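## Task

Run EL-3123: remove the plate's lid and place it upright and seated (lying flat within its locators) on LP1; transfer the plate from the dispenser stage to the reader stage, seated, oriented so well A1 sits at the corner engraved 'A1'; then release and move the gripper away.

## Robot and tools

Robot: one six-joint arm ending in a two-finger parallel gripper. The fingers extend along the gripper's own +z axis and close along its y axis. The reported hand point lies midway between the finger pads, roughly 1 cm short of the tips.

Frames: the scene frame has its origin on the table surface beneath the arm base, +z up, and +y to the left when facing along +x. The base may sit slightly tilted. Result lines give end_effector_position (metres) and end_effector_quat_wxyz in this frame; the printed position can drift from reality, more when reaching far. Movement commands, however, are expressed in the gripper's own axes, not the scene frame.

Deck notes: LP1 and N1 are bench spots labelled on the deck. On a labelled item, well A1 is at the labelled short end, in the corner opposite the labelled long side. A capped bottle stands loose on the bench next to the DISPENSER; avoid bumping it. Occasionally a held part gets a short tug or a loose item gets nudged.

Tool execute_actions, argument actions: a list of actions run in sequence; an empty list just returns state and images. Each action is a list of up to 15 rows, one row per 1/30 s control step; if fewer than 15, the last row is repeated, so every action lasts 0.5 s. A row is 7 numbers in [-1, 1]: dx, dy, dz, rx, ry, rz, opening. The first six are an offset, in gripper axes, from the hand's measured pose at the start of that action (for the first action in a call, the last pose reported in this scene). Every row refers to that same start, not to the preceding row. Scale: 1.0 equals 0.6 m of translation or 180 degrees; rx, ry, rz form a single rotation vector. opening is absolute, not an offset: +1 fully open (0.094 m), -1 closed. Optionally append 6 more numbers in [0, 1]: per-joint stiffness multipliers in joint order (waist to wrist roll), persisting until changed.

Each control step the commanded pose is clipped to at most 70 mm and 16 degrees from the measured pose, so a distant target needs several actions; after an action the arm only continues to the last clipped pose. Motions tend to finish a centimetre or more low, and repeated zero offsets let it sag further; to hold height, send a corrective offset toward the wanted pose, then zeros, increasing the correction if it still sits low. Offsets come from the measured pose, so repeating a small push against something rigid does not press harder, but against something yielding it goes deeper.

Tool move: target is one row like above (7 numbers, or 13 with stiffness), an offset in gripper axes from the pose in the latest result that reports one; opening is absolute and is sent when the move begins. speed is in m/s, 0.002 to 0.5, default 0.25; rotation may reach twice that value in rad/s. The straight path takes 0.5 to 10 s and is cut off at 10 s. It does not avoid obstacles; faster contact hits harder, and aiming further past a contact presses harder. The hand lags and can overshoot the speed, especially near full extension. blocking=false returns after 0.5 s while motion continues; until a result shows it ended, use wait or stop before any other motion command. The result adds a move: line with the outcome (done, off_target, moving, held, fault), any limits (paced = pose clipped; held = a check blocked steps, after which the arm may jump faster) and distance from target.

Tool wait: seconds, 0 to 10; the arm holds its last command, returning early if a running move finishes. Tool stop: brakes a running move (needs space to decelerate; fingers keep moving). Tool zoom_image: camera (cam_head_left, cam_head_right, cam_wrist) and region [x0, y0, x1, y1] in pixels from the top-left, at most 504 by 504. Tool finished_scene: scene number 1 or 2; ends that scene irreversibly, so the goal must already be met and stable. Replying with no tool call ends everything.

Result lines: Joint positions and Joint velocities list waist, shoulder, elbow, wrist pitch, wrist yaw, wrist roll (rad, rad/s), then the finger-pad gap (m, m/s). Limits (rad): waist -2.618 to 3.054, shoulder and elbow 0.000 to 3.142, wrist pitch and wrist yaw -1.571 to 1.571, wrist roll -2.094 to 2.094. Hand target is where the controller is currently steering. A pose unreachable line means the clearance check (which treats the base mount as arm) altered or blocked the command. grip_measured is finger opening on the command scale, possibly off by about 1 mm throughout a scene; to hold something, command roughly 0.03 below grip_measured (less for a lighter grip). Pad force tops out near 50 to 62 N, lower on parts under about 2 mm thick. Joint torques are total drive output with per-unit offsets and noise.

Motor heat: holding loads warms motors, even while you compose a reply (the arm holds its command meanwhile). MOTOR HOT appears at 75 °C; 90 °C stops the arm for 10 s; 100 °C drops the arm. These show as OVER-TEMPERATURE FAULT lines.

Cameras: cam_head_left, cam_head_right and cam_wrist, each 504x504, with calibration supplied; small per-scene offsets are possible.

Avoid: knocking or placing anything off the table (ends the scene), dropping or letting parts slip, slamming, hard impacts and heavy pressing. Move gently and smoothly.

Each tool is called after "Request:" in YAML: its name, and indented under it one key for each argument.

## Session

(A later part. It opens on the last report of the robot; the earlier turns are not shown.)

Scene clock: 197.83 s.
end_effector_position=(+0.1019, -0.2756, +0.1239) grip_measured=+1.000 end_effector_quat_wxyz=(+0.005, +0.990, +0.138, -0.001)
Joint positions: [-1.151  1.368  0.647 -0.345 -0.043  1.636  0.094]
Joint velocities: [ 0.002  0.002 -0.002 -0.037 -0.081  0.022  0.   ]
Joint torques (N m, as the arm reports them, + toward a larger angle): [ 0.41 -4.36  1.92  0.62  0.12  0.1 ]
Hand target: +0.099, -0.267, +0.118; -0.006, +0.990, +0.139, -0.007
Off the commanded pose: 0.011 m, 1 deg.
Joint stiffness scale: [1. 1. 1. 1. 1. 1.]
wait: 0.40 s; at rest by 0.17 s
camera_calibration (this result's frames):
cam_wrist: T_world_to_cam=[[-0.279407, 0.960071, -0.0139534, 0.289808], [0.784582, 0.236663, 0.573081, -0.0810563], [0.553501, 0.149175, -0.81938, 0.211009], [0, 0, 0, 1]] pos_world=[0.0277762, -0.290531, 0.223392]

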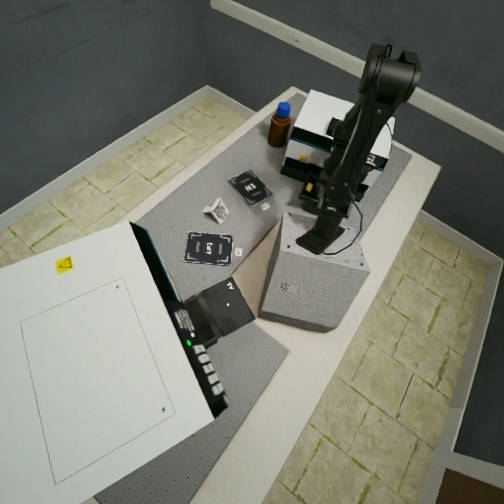

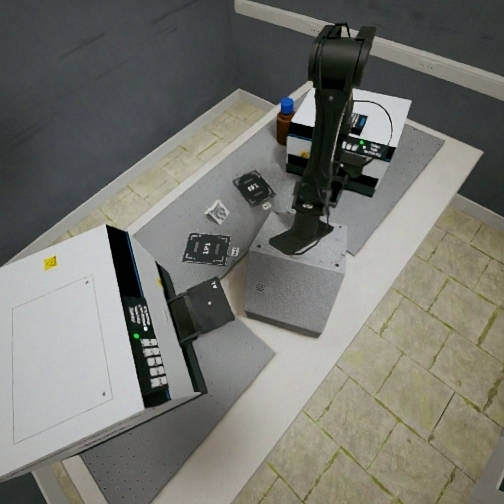

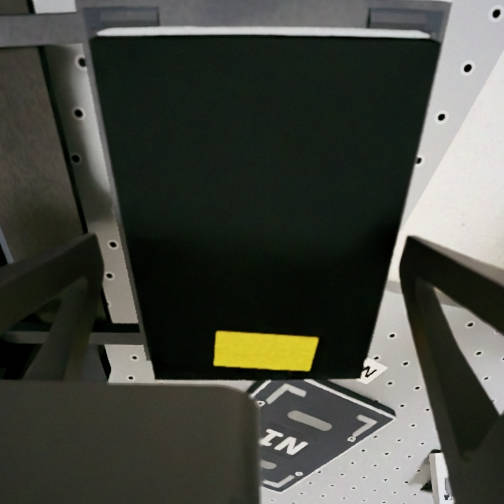

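Request:
execute_actions:
  actions:
    - [[-0.001,-0.0121,0.0095,0.0059,-0.003,0,1],[-0.001,-0.0124,0.0104,0.0063,-0.003,0,1],[-0.001,-0.0127,0.0114,0.0067,-0.003,0,1],[-0.001,-0.0130,0.0123,0.0071,-0.003,0,1],[-0.001,-0.0133,0.0133,0.0076,-0.003,0,1],[-0.001,-0.0136,0.0142,0.008,-0.003,0,1],[-0.001,-0.0139,0.0152,0.0084,-0.003,0,1],[-0.001,-0.0143,0.0161,0.0089,-0.003,0,1],[-0.001,-0.0146,0.0171,0.0093,-0.003,0,1],[-0.001,-0.0149,0.018,0.0097,-0.003,0,1],[-0.001,-0.0152,0.019,0.0101,-0.003,0,1],[-0.001,-0.0155,0.0199,0.0106,-0.003,0,1],[-0.001,-0.0158,0.0209,0.011,-0.003,0,1],[-0.001,-0.0161,0.0218,0.0114,-0.003,0,1]]

Request:
wait:
  seconds: 0.5

Scene clock: 213.50 s.
end_effector_position=(+0.1003, -0.2724, +0.1162) grip_measured=+1.000 end_effector_quat_wxyz=(-0.005, +0.990, +0.138, -0.003)
Joint positions: [-1.151  1.403  0.647 -0.329 -0.043  1.636  0.094]
Joint velocities: [ 0.002  0.046 -0.017  0.066 -0.007 -0.051  0.   ]
Joint torques (N m, as the arm reports them, + toward a larger angle): [ 0.53 -4.36  2.21  0.57  0.11  0.09]
Hand target: +0.099, -0.266, +0.111; -0.012, +0.990, +0.138, -0.008
Off the commanded pose: 0.008 m, 1 deg.
Joint stiffness scale: [1. 1. 1. 1. 1. 1.]
camera_calibration (this result's frames):
cam_wrist: T_world_to_cam=[[-0.278532, 0.960409, 0.00582559, 0.283918], [0.788606, 0.225236, 0.572162, -0.079596], [0.548197, 0.163959, -0.82012, 0.20969], [0, 0, 0, 1]] pos_world=[0.0268984, -0.28913, 0.215859]

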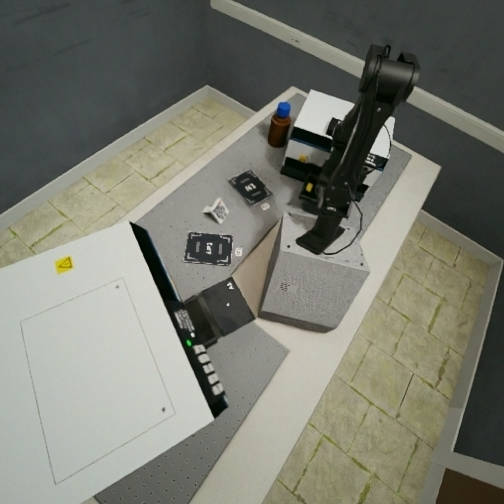

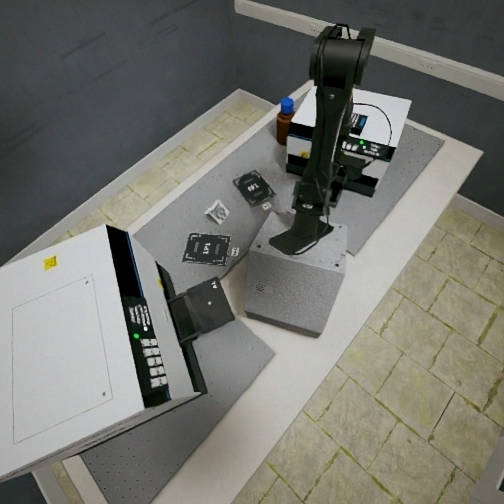

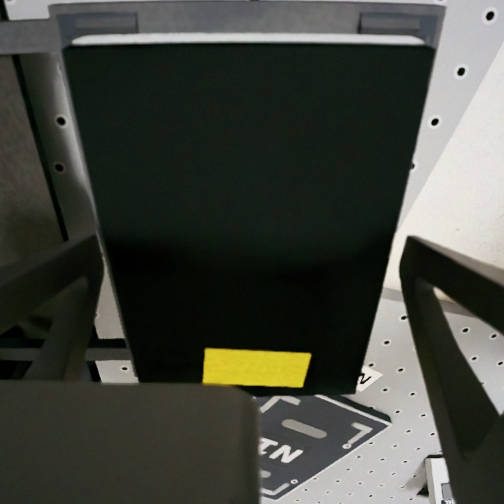

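Scene clock: 214.00 s.
end_effector_position=(+0.1005, -0.2729, +0.1155) grip_measured=+1.000 end_effector_quat_wxyz=(-0.004, +0.990, +0.138, -0.003)
Joint positions: [-1.151  1.406  0.647 -0.324 -0.043  1.636  0.094]
Joint velocities: [-0.007 -0.007 -0.007 -0.007  0.007 -0.037  0.   ]
Joint torques (N m, as the arm reports them, + toward a larger angle): [ 0.43 -4.38  2.25  0.52  0.11  0.1 ]
Hand target: +0.099, -0.267, +0.111; -0.012, +0.990, +0.138, -0.008
Off the commanded pose: 0.008 m, 1 deg.
Joint stiffness scale: [1. 1. 1. 1. 1. 1.]
wait: 0.50 s; at rest by 0.17 s
camera_calibration (this result's frames):
cam_wrist: T_world_to_cam=[[-0.278604, 0.960396, 0.00430415, 0.28459], [0.788297, 0.226115, 0.572241, -0.0789495], [0.548605, 0.162822, -0.820074, 0.208786], [0, 0, 0, 1]] pos_world=[0.0269823, -0.289463, 0.215174]

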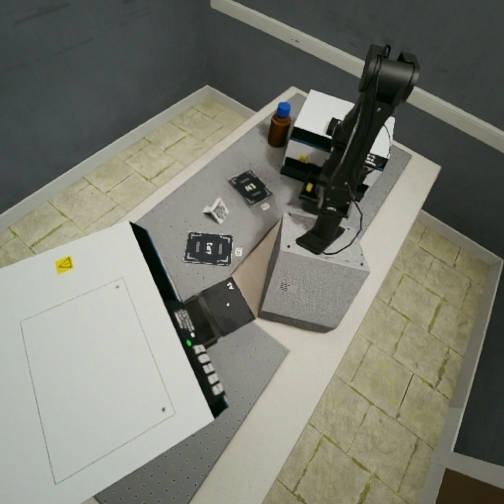

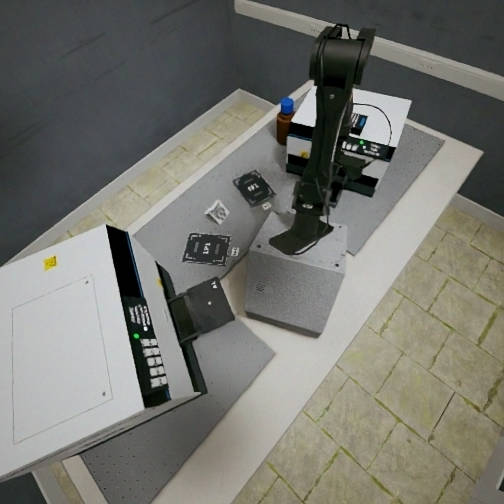

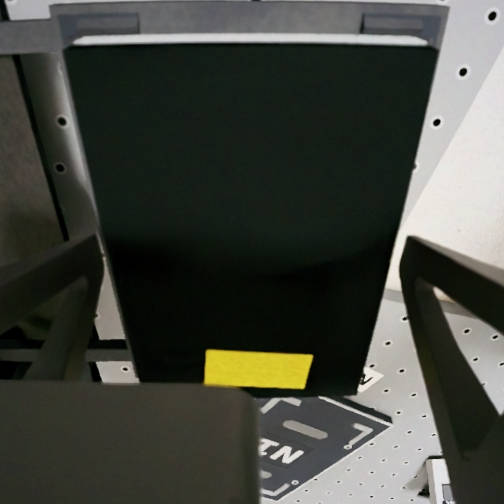

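Request:
zoom_image:
  camera: "cam_wrist"
  region: [60, 210, 160, 310]

Request:
zoom_image:
  camera: "cam_wrist"
  region: [345, 210, 445, 310]

Region (60, 210, 160, 310) of cam_wrist's 504x504 image, scaled by 5.040, with more detail than that image has.

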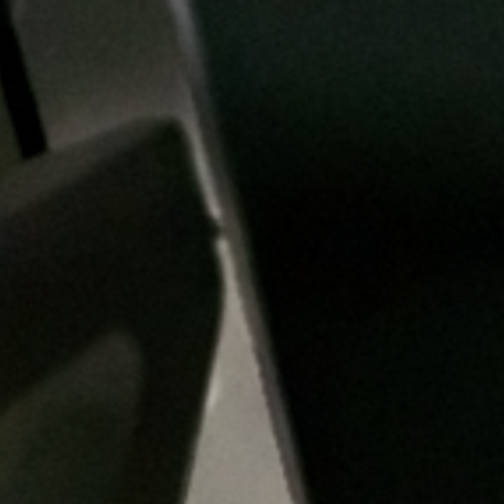

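Region (345, 210, 445, 310) of cam_wrist's 504x504 image, scaled by 5.040, with more detail than that image has.

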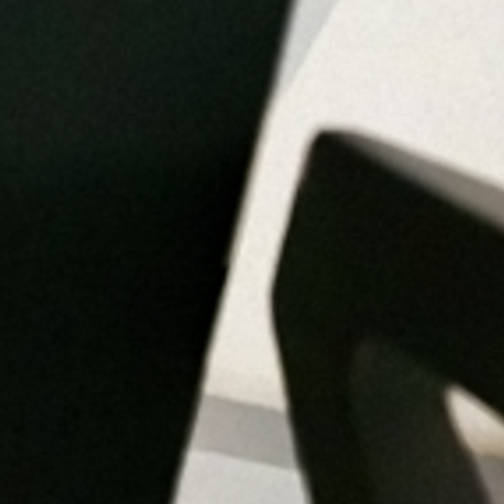

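Request:
execute_actions:
  actions:
    - [[0,-0.0108,0.0085,0.0054,-0.0025,0,1],[0,-0.0106,0.009,0.0054,-0.0025,0,1],[0,-0.0104,0.0096,0.0054,-0.0025,0,0.97],[0,-0.0103,0.0102,0.0054,-0.0025,0,0.94],[0,-0.0101,0.0108,0.0054,-0.0025,0,0.92],[0,-0.0101,0.0108,0.0054,-0.0025,0,0.90],[0,-0.0101,0.0108,0.0054,-0.0025,0,0.89],[0,-0.0101,0.0108,0.0054,-0.0025,0,0.88]]

Scene clock: 225.20 s.
end_effector_position=(+0.1010, -0.2743, +0.1155) grip_measured=+0.881 end_effector_quat_wxyz=(-0.001, +0.990, +0.138, -0.002)
Joint positions: [-1.151  1.406  0.647 -0.318 -0.043  1.636  0.088]
Joint velocities: [-0.007 -0.012  0.027  0.037  0.022 -0.037 -0.   ]
Joint torques (N m, as the arm reports them, + toward a larger angle): [ 0.33 -3.83  2.21  0.62  0.1   0.08]
Hand target: +0.099, -0.267, +0.109; -0.012, +0.990, +0.138, -0.008
Off the commanded pose: 0.010 m, 1 deg.
Joint stiffness scale: [1. 1. 1. 1. 1. 1.]
camera_calibration (this result's frames):
cam_wrist: T_world_to_cam=[[-0.278151, 0.960536, -0.00178504, 0.2868], [0.787236, 0.229031, 0.572542, -0.0781487], [0.550356, 0.157848, -0.819873, 0.207167], [0, 0, 0, 1]] pos_world=[0.0272796, -0.290284, 0.215106]

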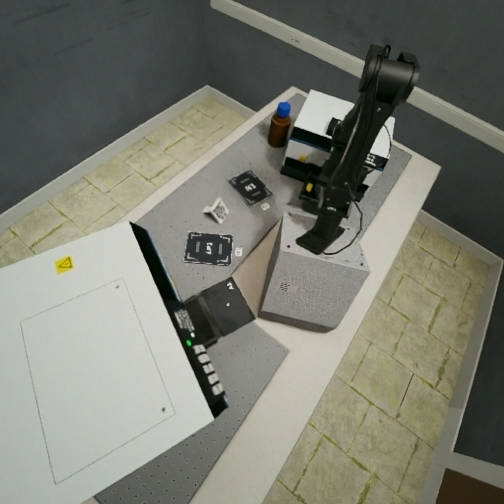

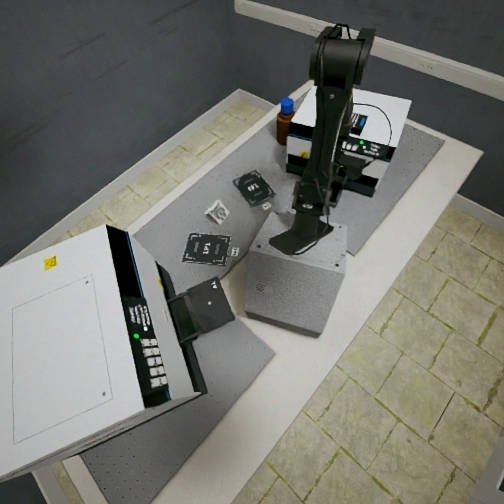

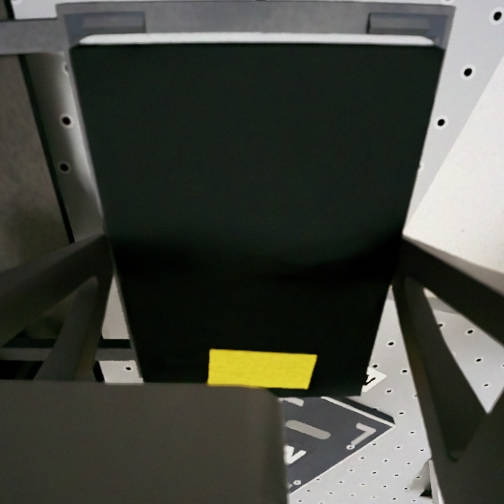

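Request:
execute_actions:
  actions:
    - [[0,-0.0132,0.0116,0.008,-0.003,0,0.88],[0,-0.0138,0.0123,0.0086,-0.003,0,0.88],[0,-0.0138,0.0123,0.0086,-0.003,0,0.88],[0,-0.0138,0.0123,0.0086,-0.003,0,0.88],[0,-0.0138,0.0123,0.0086,-0.003,0,0.88],[0,-0.0126,0.0108,0.0073,-0.003,0,0.88]]

Scene clock: 230.50 s.
end_effector_position=(+0.1003, -0.2728, +0.1130) grip_measured=+0.881 end_effector_quat_wxyz=(-0.005, +0.991, +0.137, -0.003)
Joint positions: [-1.151  1.418  0.647 -0.315 -0.043  1.638  0.088]
Joint velocities: [-0.017  0.002 -0.012 -0.051 -0.007  0.037 -0.001]
Joint torques (N m, as the arm reports them, + toward a larger angle): [ 0.48 -4.67  2.33  0.54  0.14  0.09]
Hand target: +0.099, -0.267, +0.109; -0.012, +0.990, +0.138, -0.008
Off the commanded pose: 0.007 m, 1 deg.
Joint stiffness scale: [1. 1. 1. 1. 1. 1.]
camera_calibration (this result's frames):
cam_wrist: T_world_to_cam=[[-0.27593, 0.961155, 0.00657343, 0.284111], [0.789372, 0.222702, 0.572097, -0.0784349], [0.54841, 0.163048, -0.820159, 0.2069], [0, 0, 0, 1]] pos_world=[0.0268431, -0.289342, 0.212696]

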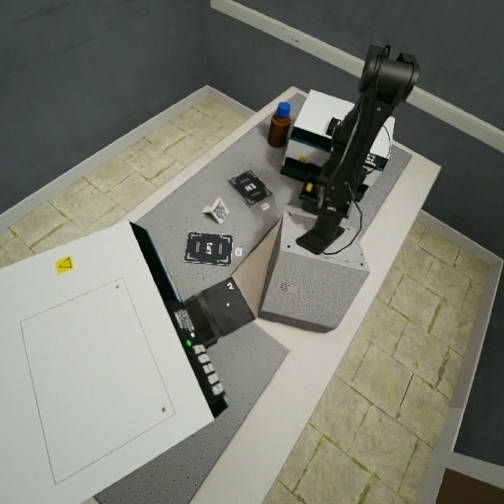

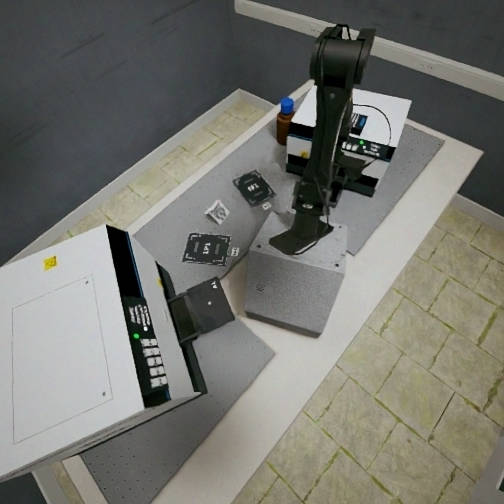

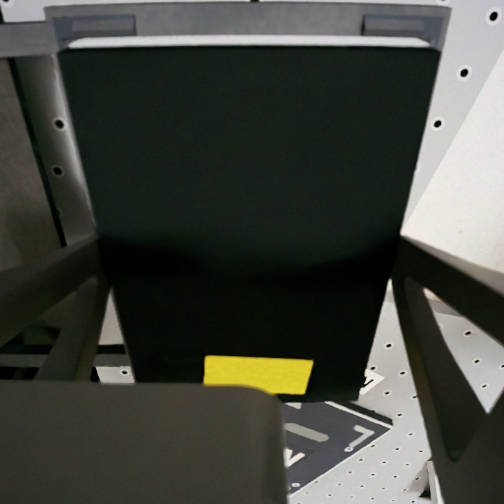

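Request:
execute_actions:
  actions:
    - [[0.0005,-0.0082,0.0067,0.0037,-0.0025,0,0.88],[0.0005,-0.0082,0.0067,0.0037,-0.0025,0,0.87],[0.0005,-0.0082,0.0067,0.0037,-0.0025,0,0.86],[0.0005,-0.0082,0.0067,0.0037,-0.0025,0,0.85],[0.0005,-0.0082,0.0067,0.0037,-0.0025,0,0.84],[0.0005,-0.0082,0.0067,0.0037,-0.0025,0,0.83],[0.0005,-0.0082,0.0067,0.0037,-0.0025,0,0.82],[0.0005,-0.0082,0.0067,0.0037,-0.0025,0,0.81],[0.0005,-0.0082,0.0067,0.0037,-0.0025,0,0.80],[0.0005,-0.0082,0.0067,0.0037,-0.0025,0,0.79]]

Scene clock: 238.30 s.
end_effector_position=(+0.1005, -0.2734, +0.1130) grip_measured=+0.800 end_effector_quat_wxyz=(-0.004, +0.991, +0.136, -0.003)
Joint positions: [-1.151  1.418  0.647 -0.313 -0.043  1.64   0.085]
Joint velocities: [-0.012 -0.002  0.002  0.037 -0.007 -0.066  0.   ]
Joint torques (N m, as the arm reports them, + toward a larger angle): [ 0.47 -4.73  2.26  0.54  0.11  0.09]
Hand target: +0.099, -0.268, +0.109; -0.011, +0.991, +0.137, -0.008
Off the commanded pose: 0.007 m, 1 deg.
Joint stiffness scale: [1. 1. 1. 1. 1. 1.]
camera_calibration (this result's frames):
cam_wrist: T_world_to_cam=[[-0.274589, 0.961554, 0.00390421, 0.285049], [0.789179, 0.223041, 0.572231, -0.07837], [0.54936, 0.16021, -0.820083, 0.205994], [0, 0, 0, 1]] pos_world=[0.0269545, -0.289613, 0.212665]

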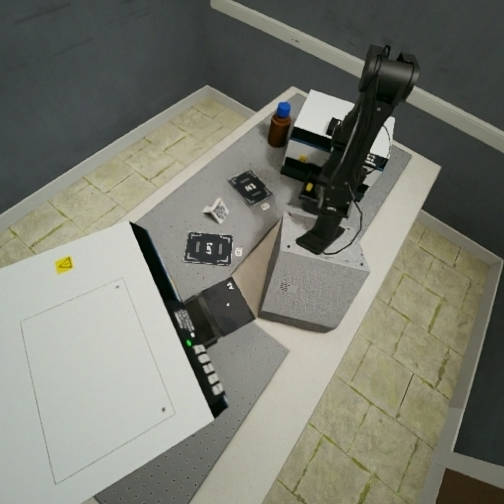

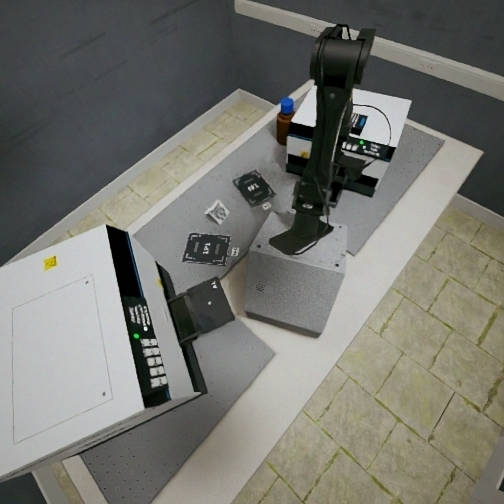

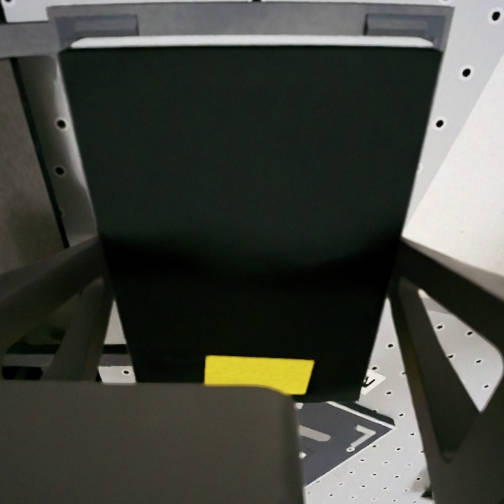

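Request:
execute_actions:
  actions:
    - [[0.0004,-0.0080,0.0051,0.0031,-0.0025,0,0.78],[0.0004,-0.0066,0.0035,0.0017,-0.0025,0,0.77],[0.0004,-0.0053,0.0019,0.0003,-0.0025,0,0.77],[0.0004,-0.0040,0.0003,-0.0011,-0.0025,0,0.77],[0.0004,-0.0026,-0.0013,-0.0025,-0.0025,0,0.77],[0.0004,-0.0026,-0.003,-0.0029,-0.0025,0,0.77],[0.0004,-0.0026,-0.0047,-0.0032,-0.0025,0,0.77],[0.0004,-0.0026,-0.0063,-0.0036,-0.0025,0,0.77],[0.0004,-0.0026,-0.008,-0.004,-0.0025,0,0.77],[0.0004,-0.0026,-0.0097,-0.0043,-0.0025,0,0.77],[0.0004,-0.0026,-0.0113,-0.0047,-0.0025,0,0.77],[0.0004,-0.0026,-0.013,-0.0051,-0.0025,0,0.77],[0.0004,-0.0026,-0.0147,-0.0055,-0.0025,0,0.77],[0.0004,-0.0026,-0.0163,-0.0058,-0.0025,0,0.77],[0.0004,-0.0026,-0.018,-0.0062,-0.0025,0,0.77]]

Request:
wait:
  seconds: 0.4

Scene clock: 252.73 s.
end_effector_position=(+0.1010, -0.2749, +0.1179) grip_measured=+0.787 end_effector_quat_wxyz=(+0.001, +0.991, +0.136, -0.003)
Joint positions: [-1.151  1.395  0.647 -0.326 -0.042  1.641  0.084]
Joint velocities: [ 0.007 -0.139 -0.002 -0.154  0.037 -0.081 -0.001]
Joint torques (N m, as the arm reports them, + toward a larger angle): [ 0.33 -7.75  1.9   0.55  0.14  0.12]
Hand target: +0.101, -0.272, +0.123; +0.006, +0.991, +0.136, -0.005
Off the commanded pose: 0.007 m, 1 deg.
Joint stiffness scale: [1. 1. 1. 1. 1. 1.]
camera_calibration (this result's frames):
cam_wrist: T_world_to_cam=[[-0.273927, 0.961733, -0.00570595, 0.287722], [0.78833, 0.227928, 0.571476, -0.0797189], [0.550908, 0.152045, -0.820599, 0.207655], [0, 0, 0, 1]] pos_world=[0.0272609, -0.290115, 0.217601]

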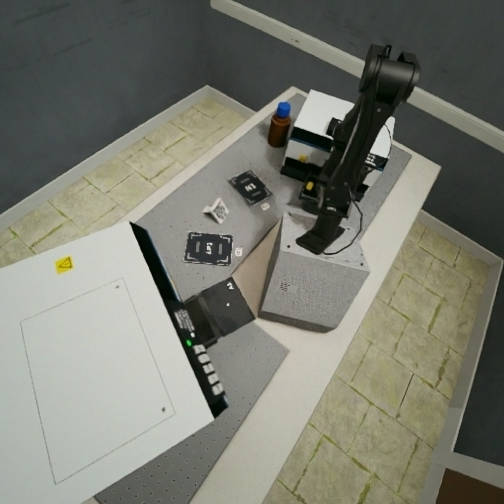

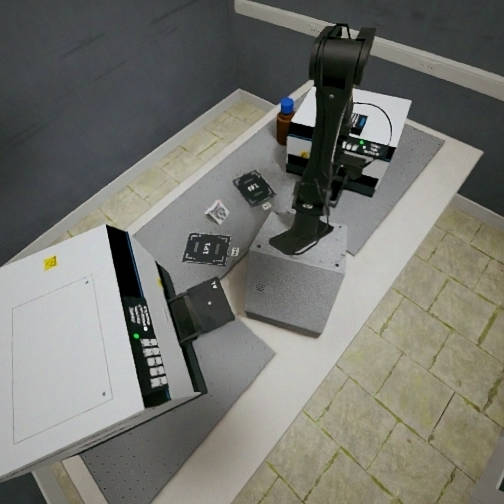

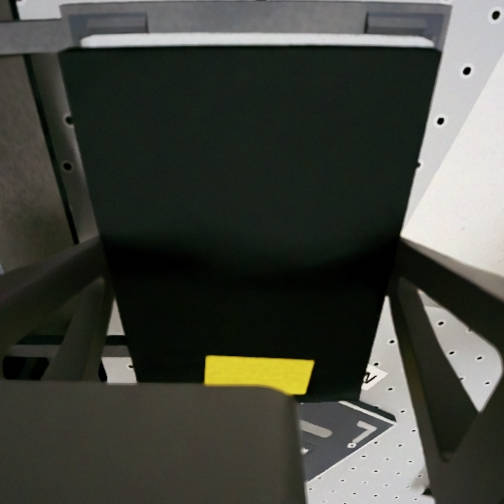

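Scene clock: 253.13 s.
end_effector_position=(+0.1011, -0.2750, +0.1202) grip_measured=+0.787 end_effector_quat_wxyz=(+0.002, +0.991, +0.136, -0.003)
Joint positions: [-1.151  1.385  0.647 -0.334 -0.041  1.641  0.084]
Joint velocities: [-0.007 -0.007 -0.002  0.022  0.051 -0.022 -0.002]
Joint torques (N m, as the arm reports them, + toward a larger angle): [ 0.42 -7.44  1.99  0.5   0.12  0.1 ]
Hand target: +0.101, -0.272, +0.123; +0.006, +0.991, +0.136, -0.006
Off the commanded pose: 0.005 m, 1 deg.
Joint stiffness scale: [1. 1. 1. 1. 1. 1.]
wait: 0.40 s; at rest by 0.20 s
camera_calibration (this result's frames):
cam_wrist: T_world_to_cam=[[-0.27403, 0.961688, -0.00803675, 0.288183], [0.788278, 0.229389, 0.570964, -0.0805199], [0.550932, 0.150126, -0.820936, 0.209021], [0, 0, 0, 1]] pos_world=[0.0272866, -0.290051, 0.219883]

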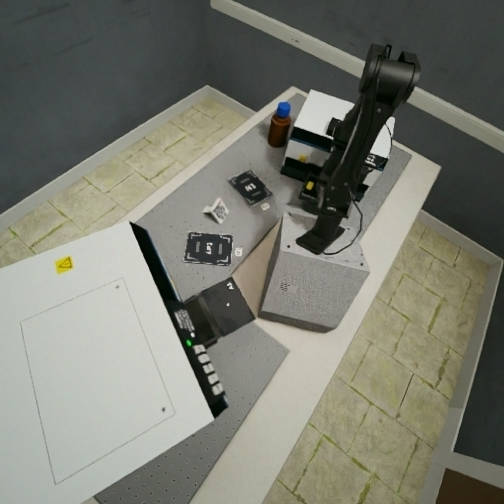

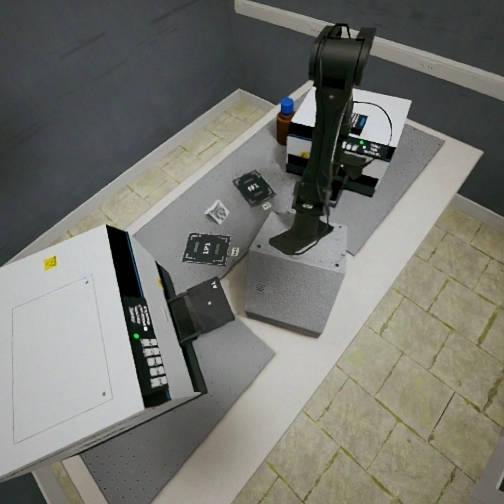

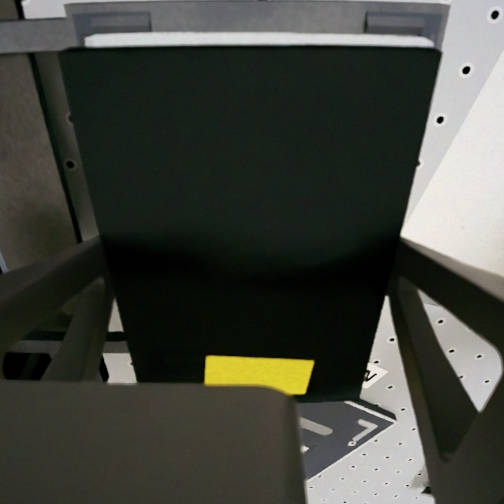

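Request:
move:
  target: [0,0,-0.085,0,0,0,0.755]
  speed: 0.12

Scene clock: 276.07 s.
end_effector_position=(+0.1009, -0.2667, +0.1626) grip_measured=+0.779 end_effector_quat_wxyz=(-0.010, +0.991, +0.136, -0.003)
Joint positions: [-1.151  1.22   0.688 -0.563 -0.045  1.639  0.084]
Joint velocities: [-0.012  0.017 -0.007 -0.051 -0.037 -0.007  0.   ]
Joint torques (N m, as the arm reports them, + toward a larger angle): [-0.58 -6.42  5.58  0.23  0.02 -0.04]
Hand target: +0.102, -0.275, +0.171; +0.002, +0.991, +0.136, -0.003
Off the commanded pose: 0.012 m, 1 deg.
Joint stiffness scale: [1. 1. 1. 1. 1. 1.]
move: off_target
camera_calibration (this result's frames):
cam_wrist: T_world_to_cam=[[-0.274372, 0.961494, 0.0157901, 0.276539], [0.790667, 0.216218, 0.572797, -0.11059], [0.547327, 0.169644, -0.819545, 0.247971], [0, 0, 0, 1]] pos_world=[0.0275928, -0.284046, 0.262203]

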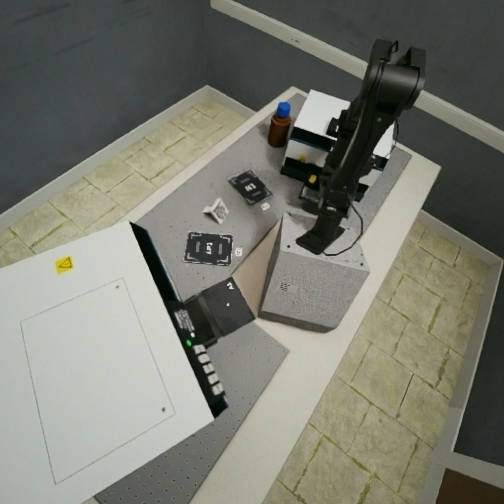

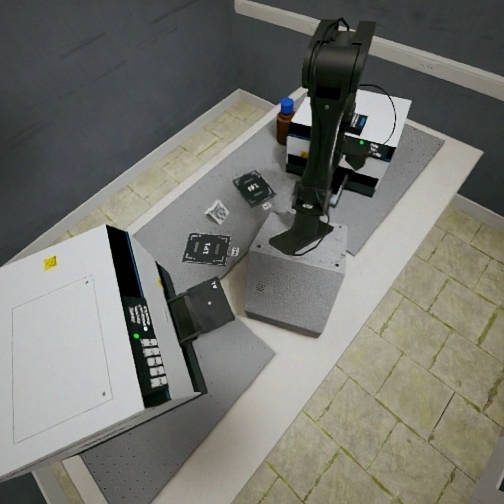

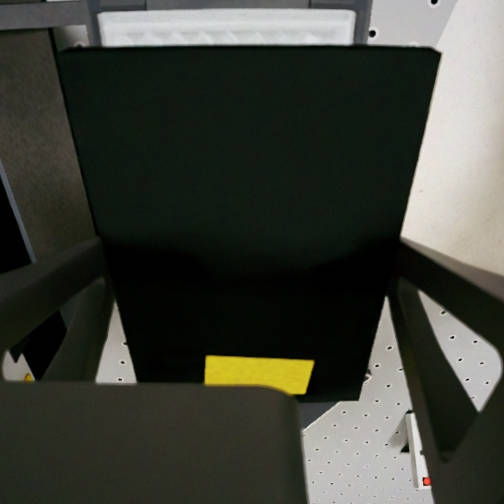

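Request:
move:
  target: [0.4221,-0.1532,-0.005,-0.0067,0,-0.1037,0.75]
  speed: 0.25

Scene clock: 284.17 s.
end_effector_position=(+0.3143, -0.1090, +0.1616) grip_measured=+0.779 end_effector_quat_wxyz=(-0.033, +0.924, +0.376, +0.057)
Joint positions: [-0.12   1.574  0.882 -0.513  0.27   2.078  0.084]
Joint velocities: [ 0.002 -0.002  0.002 -0.022 -0.022  0.022  0.   ]
Joint torques (N m, as the arm reports them, + toward a larger angle): [ 3.12 -5.01  5.64  0.54  0.04  0.11]
Hand target: +0.322, -0.109, +0.164; -0.027, +0.924, +0.378, +0.060
Off the commanded pose: 0.008 m, 13 deg.
Joint stiffness scale: [1. 1. 1. 1. 1. 1.]
joint sent to its limit — the command would take joint 6 (wrist roll) past its upper limit, so that joint was sent only as far as its limit.
move: off_target
camera_calibration (this result's frames):
cam_wrist: T_world_to_cam=[[-0.702974, 0.711089, 0.013411, 0.291292], [0.528935, 0.510107, 0.678246, -0.215564], [0.475453, 0.483883, -0.734712, 0.146752], [0, 0, 0, 1]] pos_world=[0.249017, -0.168185, 0.250119]

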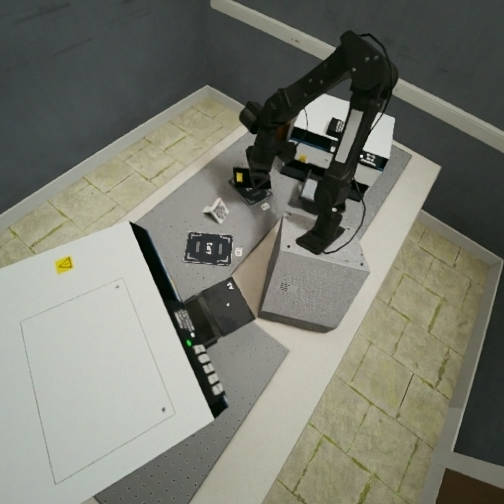

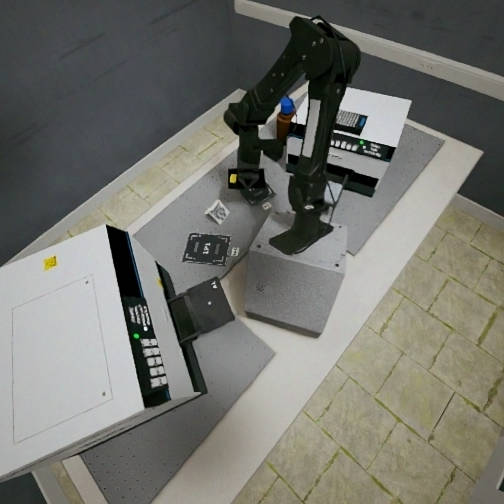

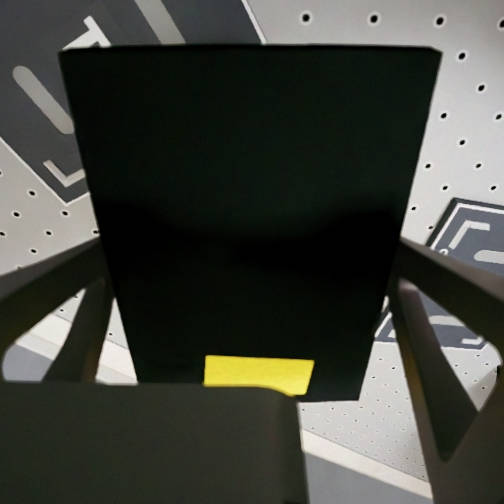

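Request:
move:
  target: [0.2703,-0.3363,0.0947,0.0609,-0.0140,-0.9426,0.75]
  speed: 0.45

Scene clock: 302.23 s.
end_effector_position=(+0.2887, +0.1487, +0.1243) grip_measured=+0.779 end_effector_quat_wxyz=(-0.010, -0.284, +0.959, +0.006)
Joint positions: [ 0.649  2.244  1.082 -0.497  0.477  0.01   0.084]
Joint velocities: [-0.012  0.002  0.002 -0.007  0.022 -0.022  0.   ]
Joint torques (N m, as the arm reports them, + toward a larger angle): [ 5.33 -6.39  5.18  0.31  0.08  0.  ]
Hand target: +0.293, +0.156, +0.128; -0.004, -0.295, +0.956, +0.004
Off the commanded pose: 0.009 m, 2 deg.
Joint stiffness scale: [1. 1. 1. 1. 1. 1.]
move: done
camera_calibration (this result's frames):
cam_wrist: T_world_to_cam=[[0.54839, -0.835948, -0.0214535, -0.0363347], [-0.668516, -0.453676, 0.589292, 0.191865], [-0.50235, -0.308819, -0.807635, 0.416013], [0, 0, 0, 1]] pos_world=[0.357175, 0.185144, 0.222143]

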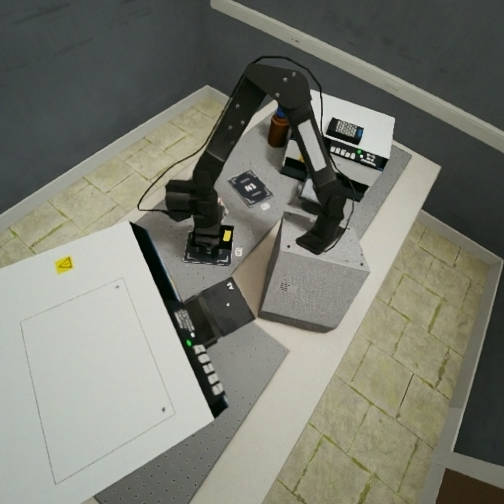

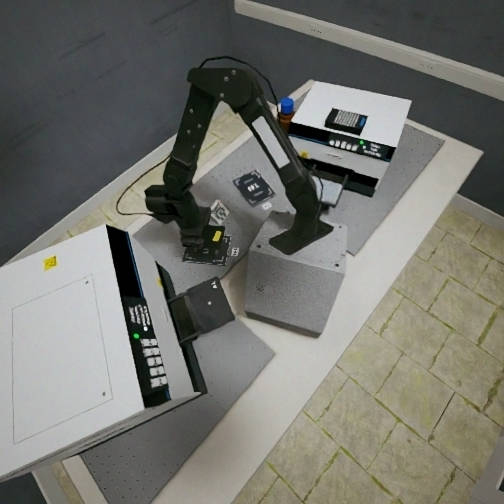

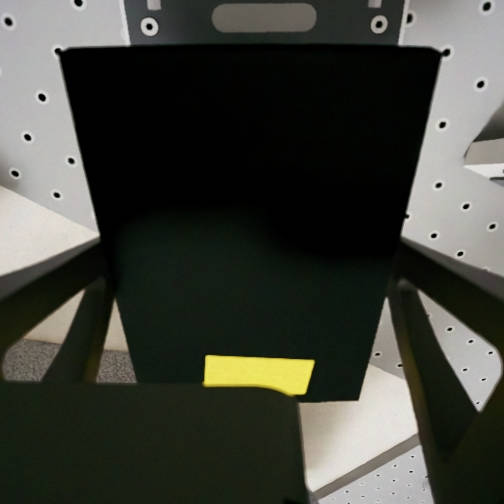

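Request:
move:
  target: [-0.0311,-0.0078,0.120,0.0055,-0.0050,-0.0056,0.75]
  speed: 0.15

Scene clock: 333.30 s.
end_effector_position=(+0.2957, +0.1491, +0.0519) grip_measured=+0.779 end_effector_quat_wxyz=(-0.013, -0.294, +0.956, -0.000)
Joint positions: [ 0.542  2.456  1.115 -0.271  0.495 -0.128  0.084]
Joint velocities: [-0.007  0.007  0.002 -0.037 -0.022  0.007  0.   ]
Joint torques (N m, as the arm reports them, + toward a larger angle): [ 4.54 -7.04  4.06  0.61  0.03 -0.02]
Hand target: +0.306, +0.154, +0.052; +0.001, -0.292, +0.956, -0.000
Off the commanded pose: 0.011 m, 1 deg.
Joint stiffness scale: [1. 1. 1. 1. 1. 1.]
move: off_target
camera_calibration (this result's frames):
cam_wrist: T_world_to_cam=[[0.566531, -0.823956, -0.0118211, -0.0490451], [-0.657729, -0.460787, 0.595876, 0.2369], [-0.496422, -0.329807, -0.80299, 0.362354], [0, 0, 0, 1]] pos_world=[0.363482, 0.188257, 0.149224]

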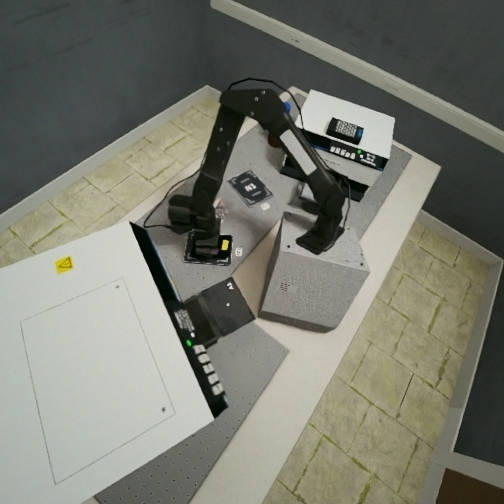

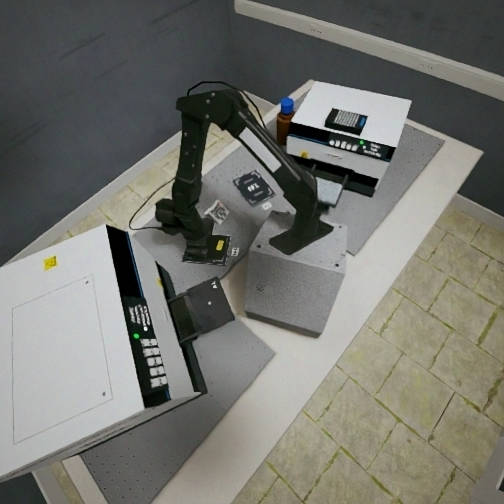

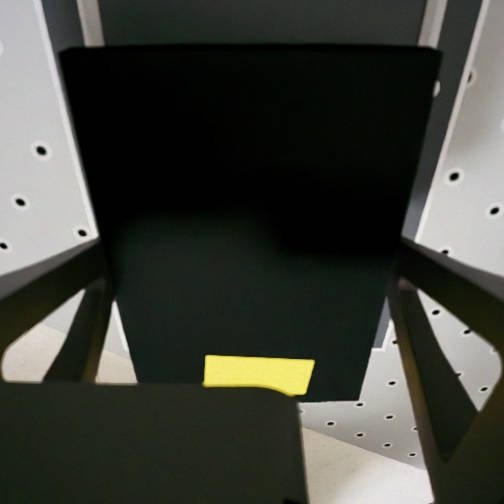

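Request:
execute_actions:
  actions:
    - [[-0.0205,-0.0033,0,0.0028,-0.0092,0.0012,0.75],[-0.0222,-0.0037,0,0.003,-0.0099,0.0012,0.75],[-0.0238,-0.0041,0,0.0033,-0.0106,0.0012,0.75],[-0.0255,-0.0045,0,0.0035,-0.0113,0.0012,0.75],[-0.0272,-0.0049,0,0.0037,-0.012,0.0012,0.75],[-0.0288,-0.0053,0,0.0039,-0.0128,0.0012,0.75],[-0.0305,-0.0058,0,0.0041,-0.0135,0.0012,0.75],[-0.0322,-0.0062,0,0.0043,-0.0142,0.0012,0.75],[-0.0338,-0.0066,0,0.0046,-0.0149,0.0012,0.75],[-0.0355,-0.007,0,0.0048,-0.0156,0.0012,0.75],[-0.0372,-0.0074,0,0.005,-0.0163,0.0012,0.75],[-0.0388,-0.0078,0,0.0052,-0.017,0.0012,0.75]]

Request:
wait:
  seconds: 0.5

Scene clock: 344.80 s.
end_effector_position=(+0.3098, +0.1538, +0.0542) grip_measured=+0.779 end_effector_quat_wxyz=(+0.006, -0.293, +0.956, +0.001)
Joint positions: [ 0.542  2.456  1.138 -0.251  0.498 -0.147  0.084]
Joint velocities: [-0.002  0.007  0.022 -0.007  0.066 -0.051  0.   ]
Joint torques (N m, as the arm reports them, + toward a larger angle): [ 4.49 -6.52  3.89  0.57  0.09 -0.03]
Hand target: +0.317, +0.158, +0.052; +0.015, -0.293, +0.956, -0.001
Off the commanded pose: 0.009 m, 1 deg.
Joint stiffness scale: [1. 1. 1. 1. 1. 1.]
camera_calibration (this result's frames):
cam_wrist: T_world_to_cam=[[0.565382, -0.824825, -0.00268137, -0.0531213], [-0.679074, -0.467317, 0.566103, 0.25623], [-0.468189, -0.318244, -0.82433, 0.363445], [0, 0, 0, 1]] pos_world=[0.374194, 0.191589, 0.154403]

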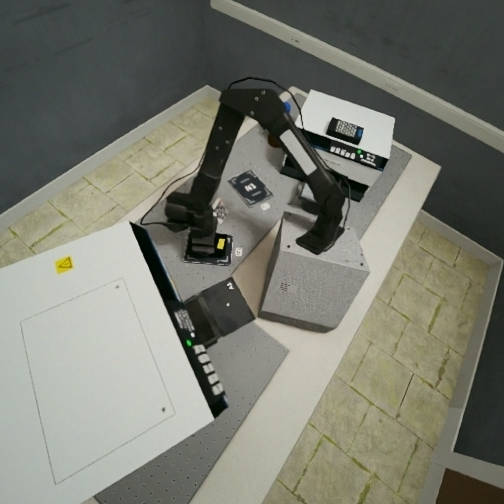

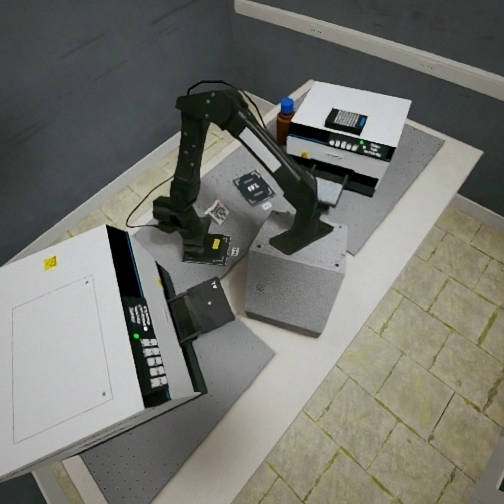

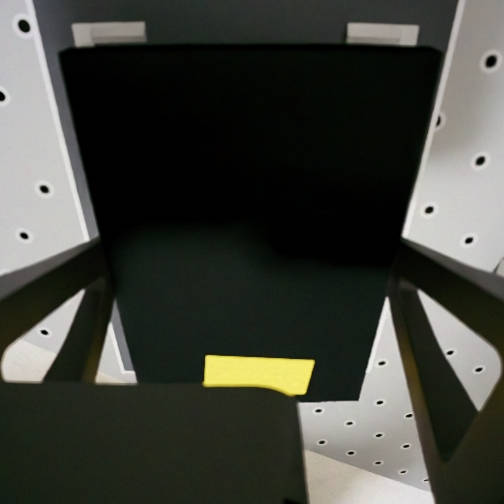

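Scene clock: 345.30 s.
end_effector_position=(+0.3106, +0.1541, +0.0543) grip_measured=+0.779 end_effector_quat_wxyz=(+0.007, -0.294, +0.956, +0.001)
Joint positions: [ 0.542  2.456  1.139 -0.249  0.499 -0.151  0.084]
Joint velocities: [ 0.002 -0.007  0.002 -0.037 -0.051 -0.007  0.001]
Joint torques (N m, as the arm reports them, + toward a larger angle): [ 4.58 -6.52  4.15  0.65  0.05  0.  ]
Hand target: +0.317, +0.158, +0.052; +0.015, -0.293, +0.956, -0.000
Off the commanded pose: 0.009 m, 1 deg.
Joint stiffness scale: [1. 1. 1. 1. 1. 1.]
wait: 0.50 s; at rest by 0.17 s
camera_calibration (this result's frames):
cam_wrist: T_world_to_cam=[[0.567011, -0.823708, -0.00186633, -0.0540845], [-0.679617, -0.469102, 0.563972, 0.257425], [-0.465424, -0.31851, -0.825792, 0.363254], [0, 0, 0, 1]] pos_world=[0.374684, 0.191909, 0.15469]

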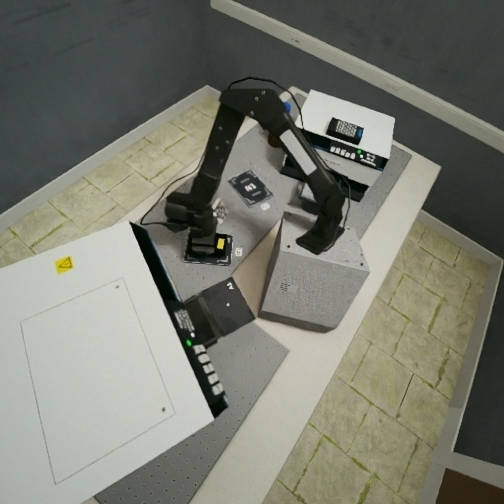

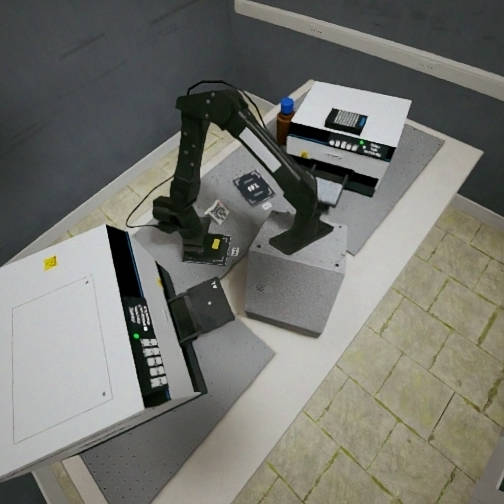

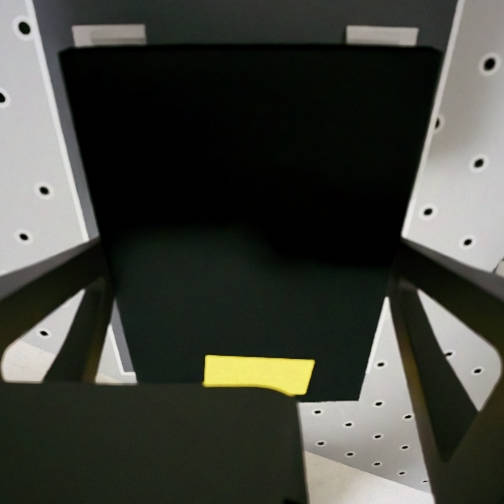

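Request:
zoom_image:
  camera: "cam_wrist"
  region: [40, 0, 180, 70]

Request:
zoom_image:
  camera: "cam_wrist"
  region: [325, 0, 465, 70]

Region (40, 0, 180, 70) of cam_wrist's 504x504 image, scaled by 3.600, with more detail than that image has.

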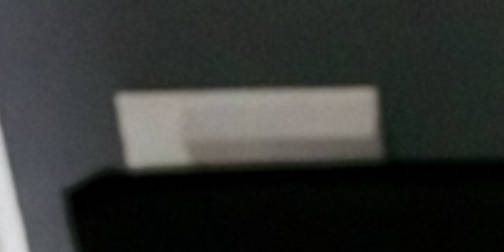

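Region (325, 0, 465, 70) of cam_wrist's 504x504 image, scaled by 3.600, with more detail than that image has.

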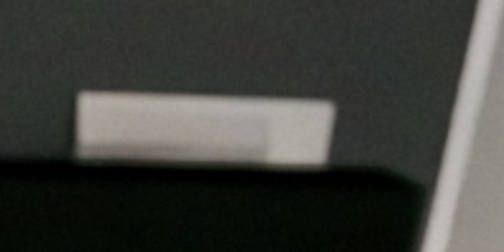

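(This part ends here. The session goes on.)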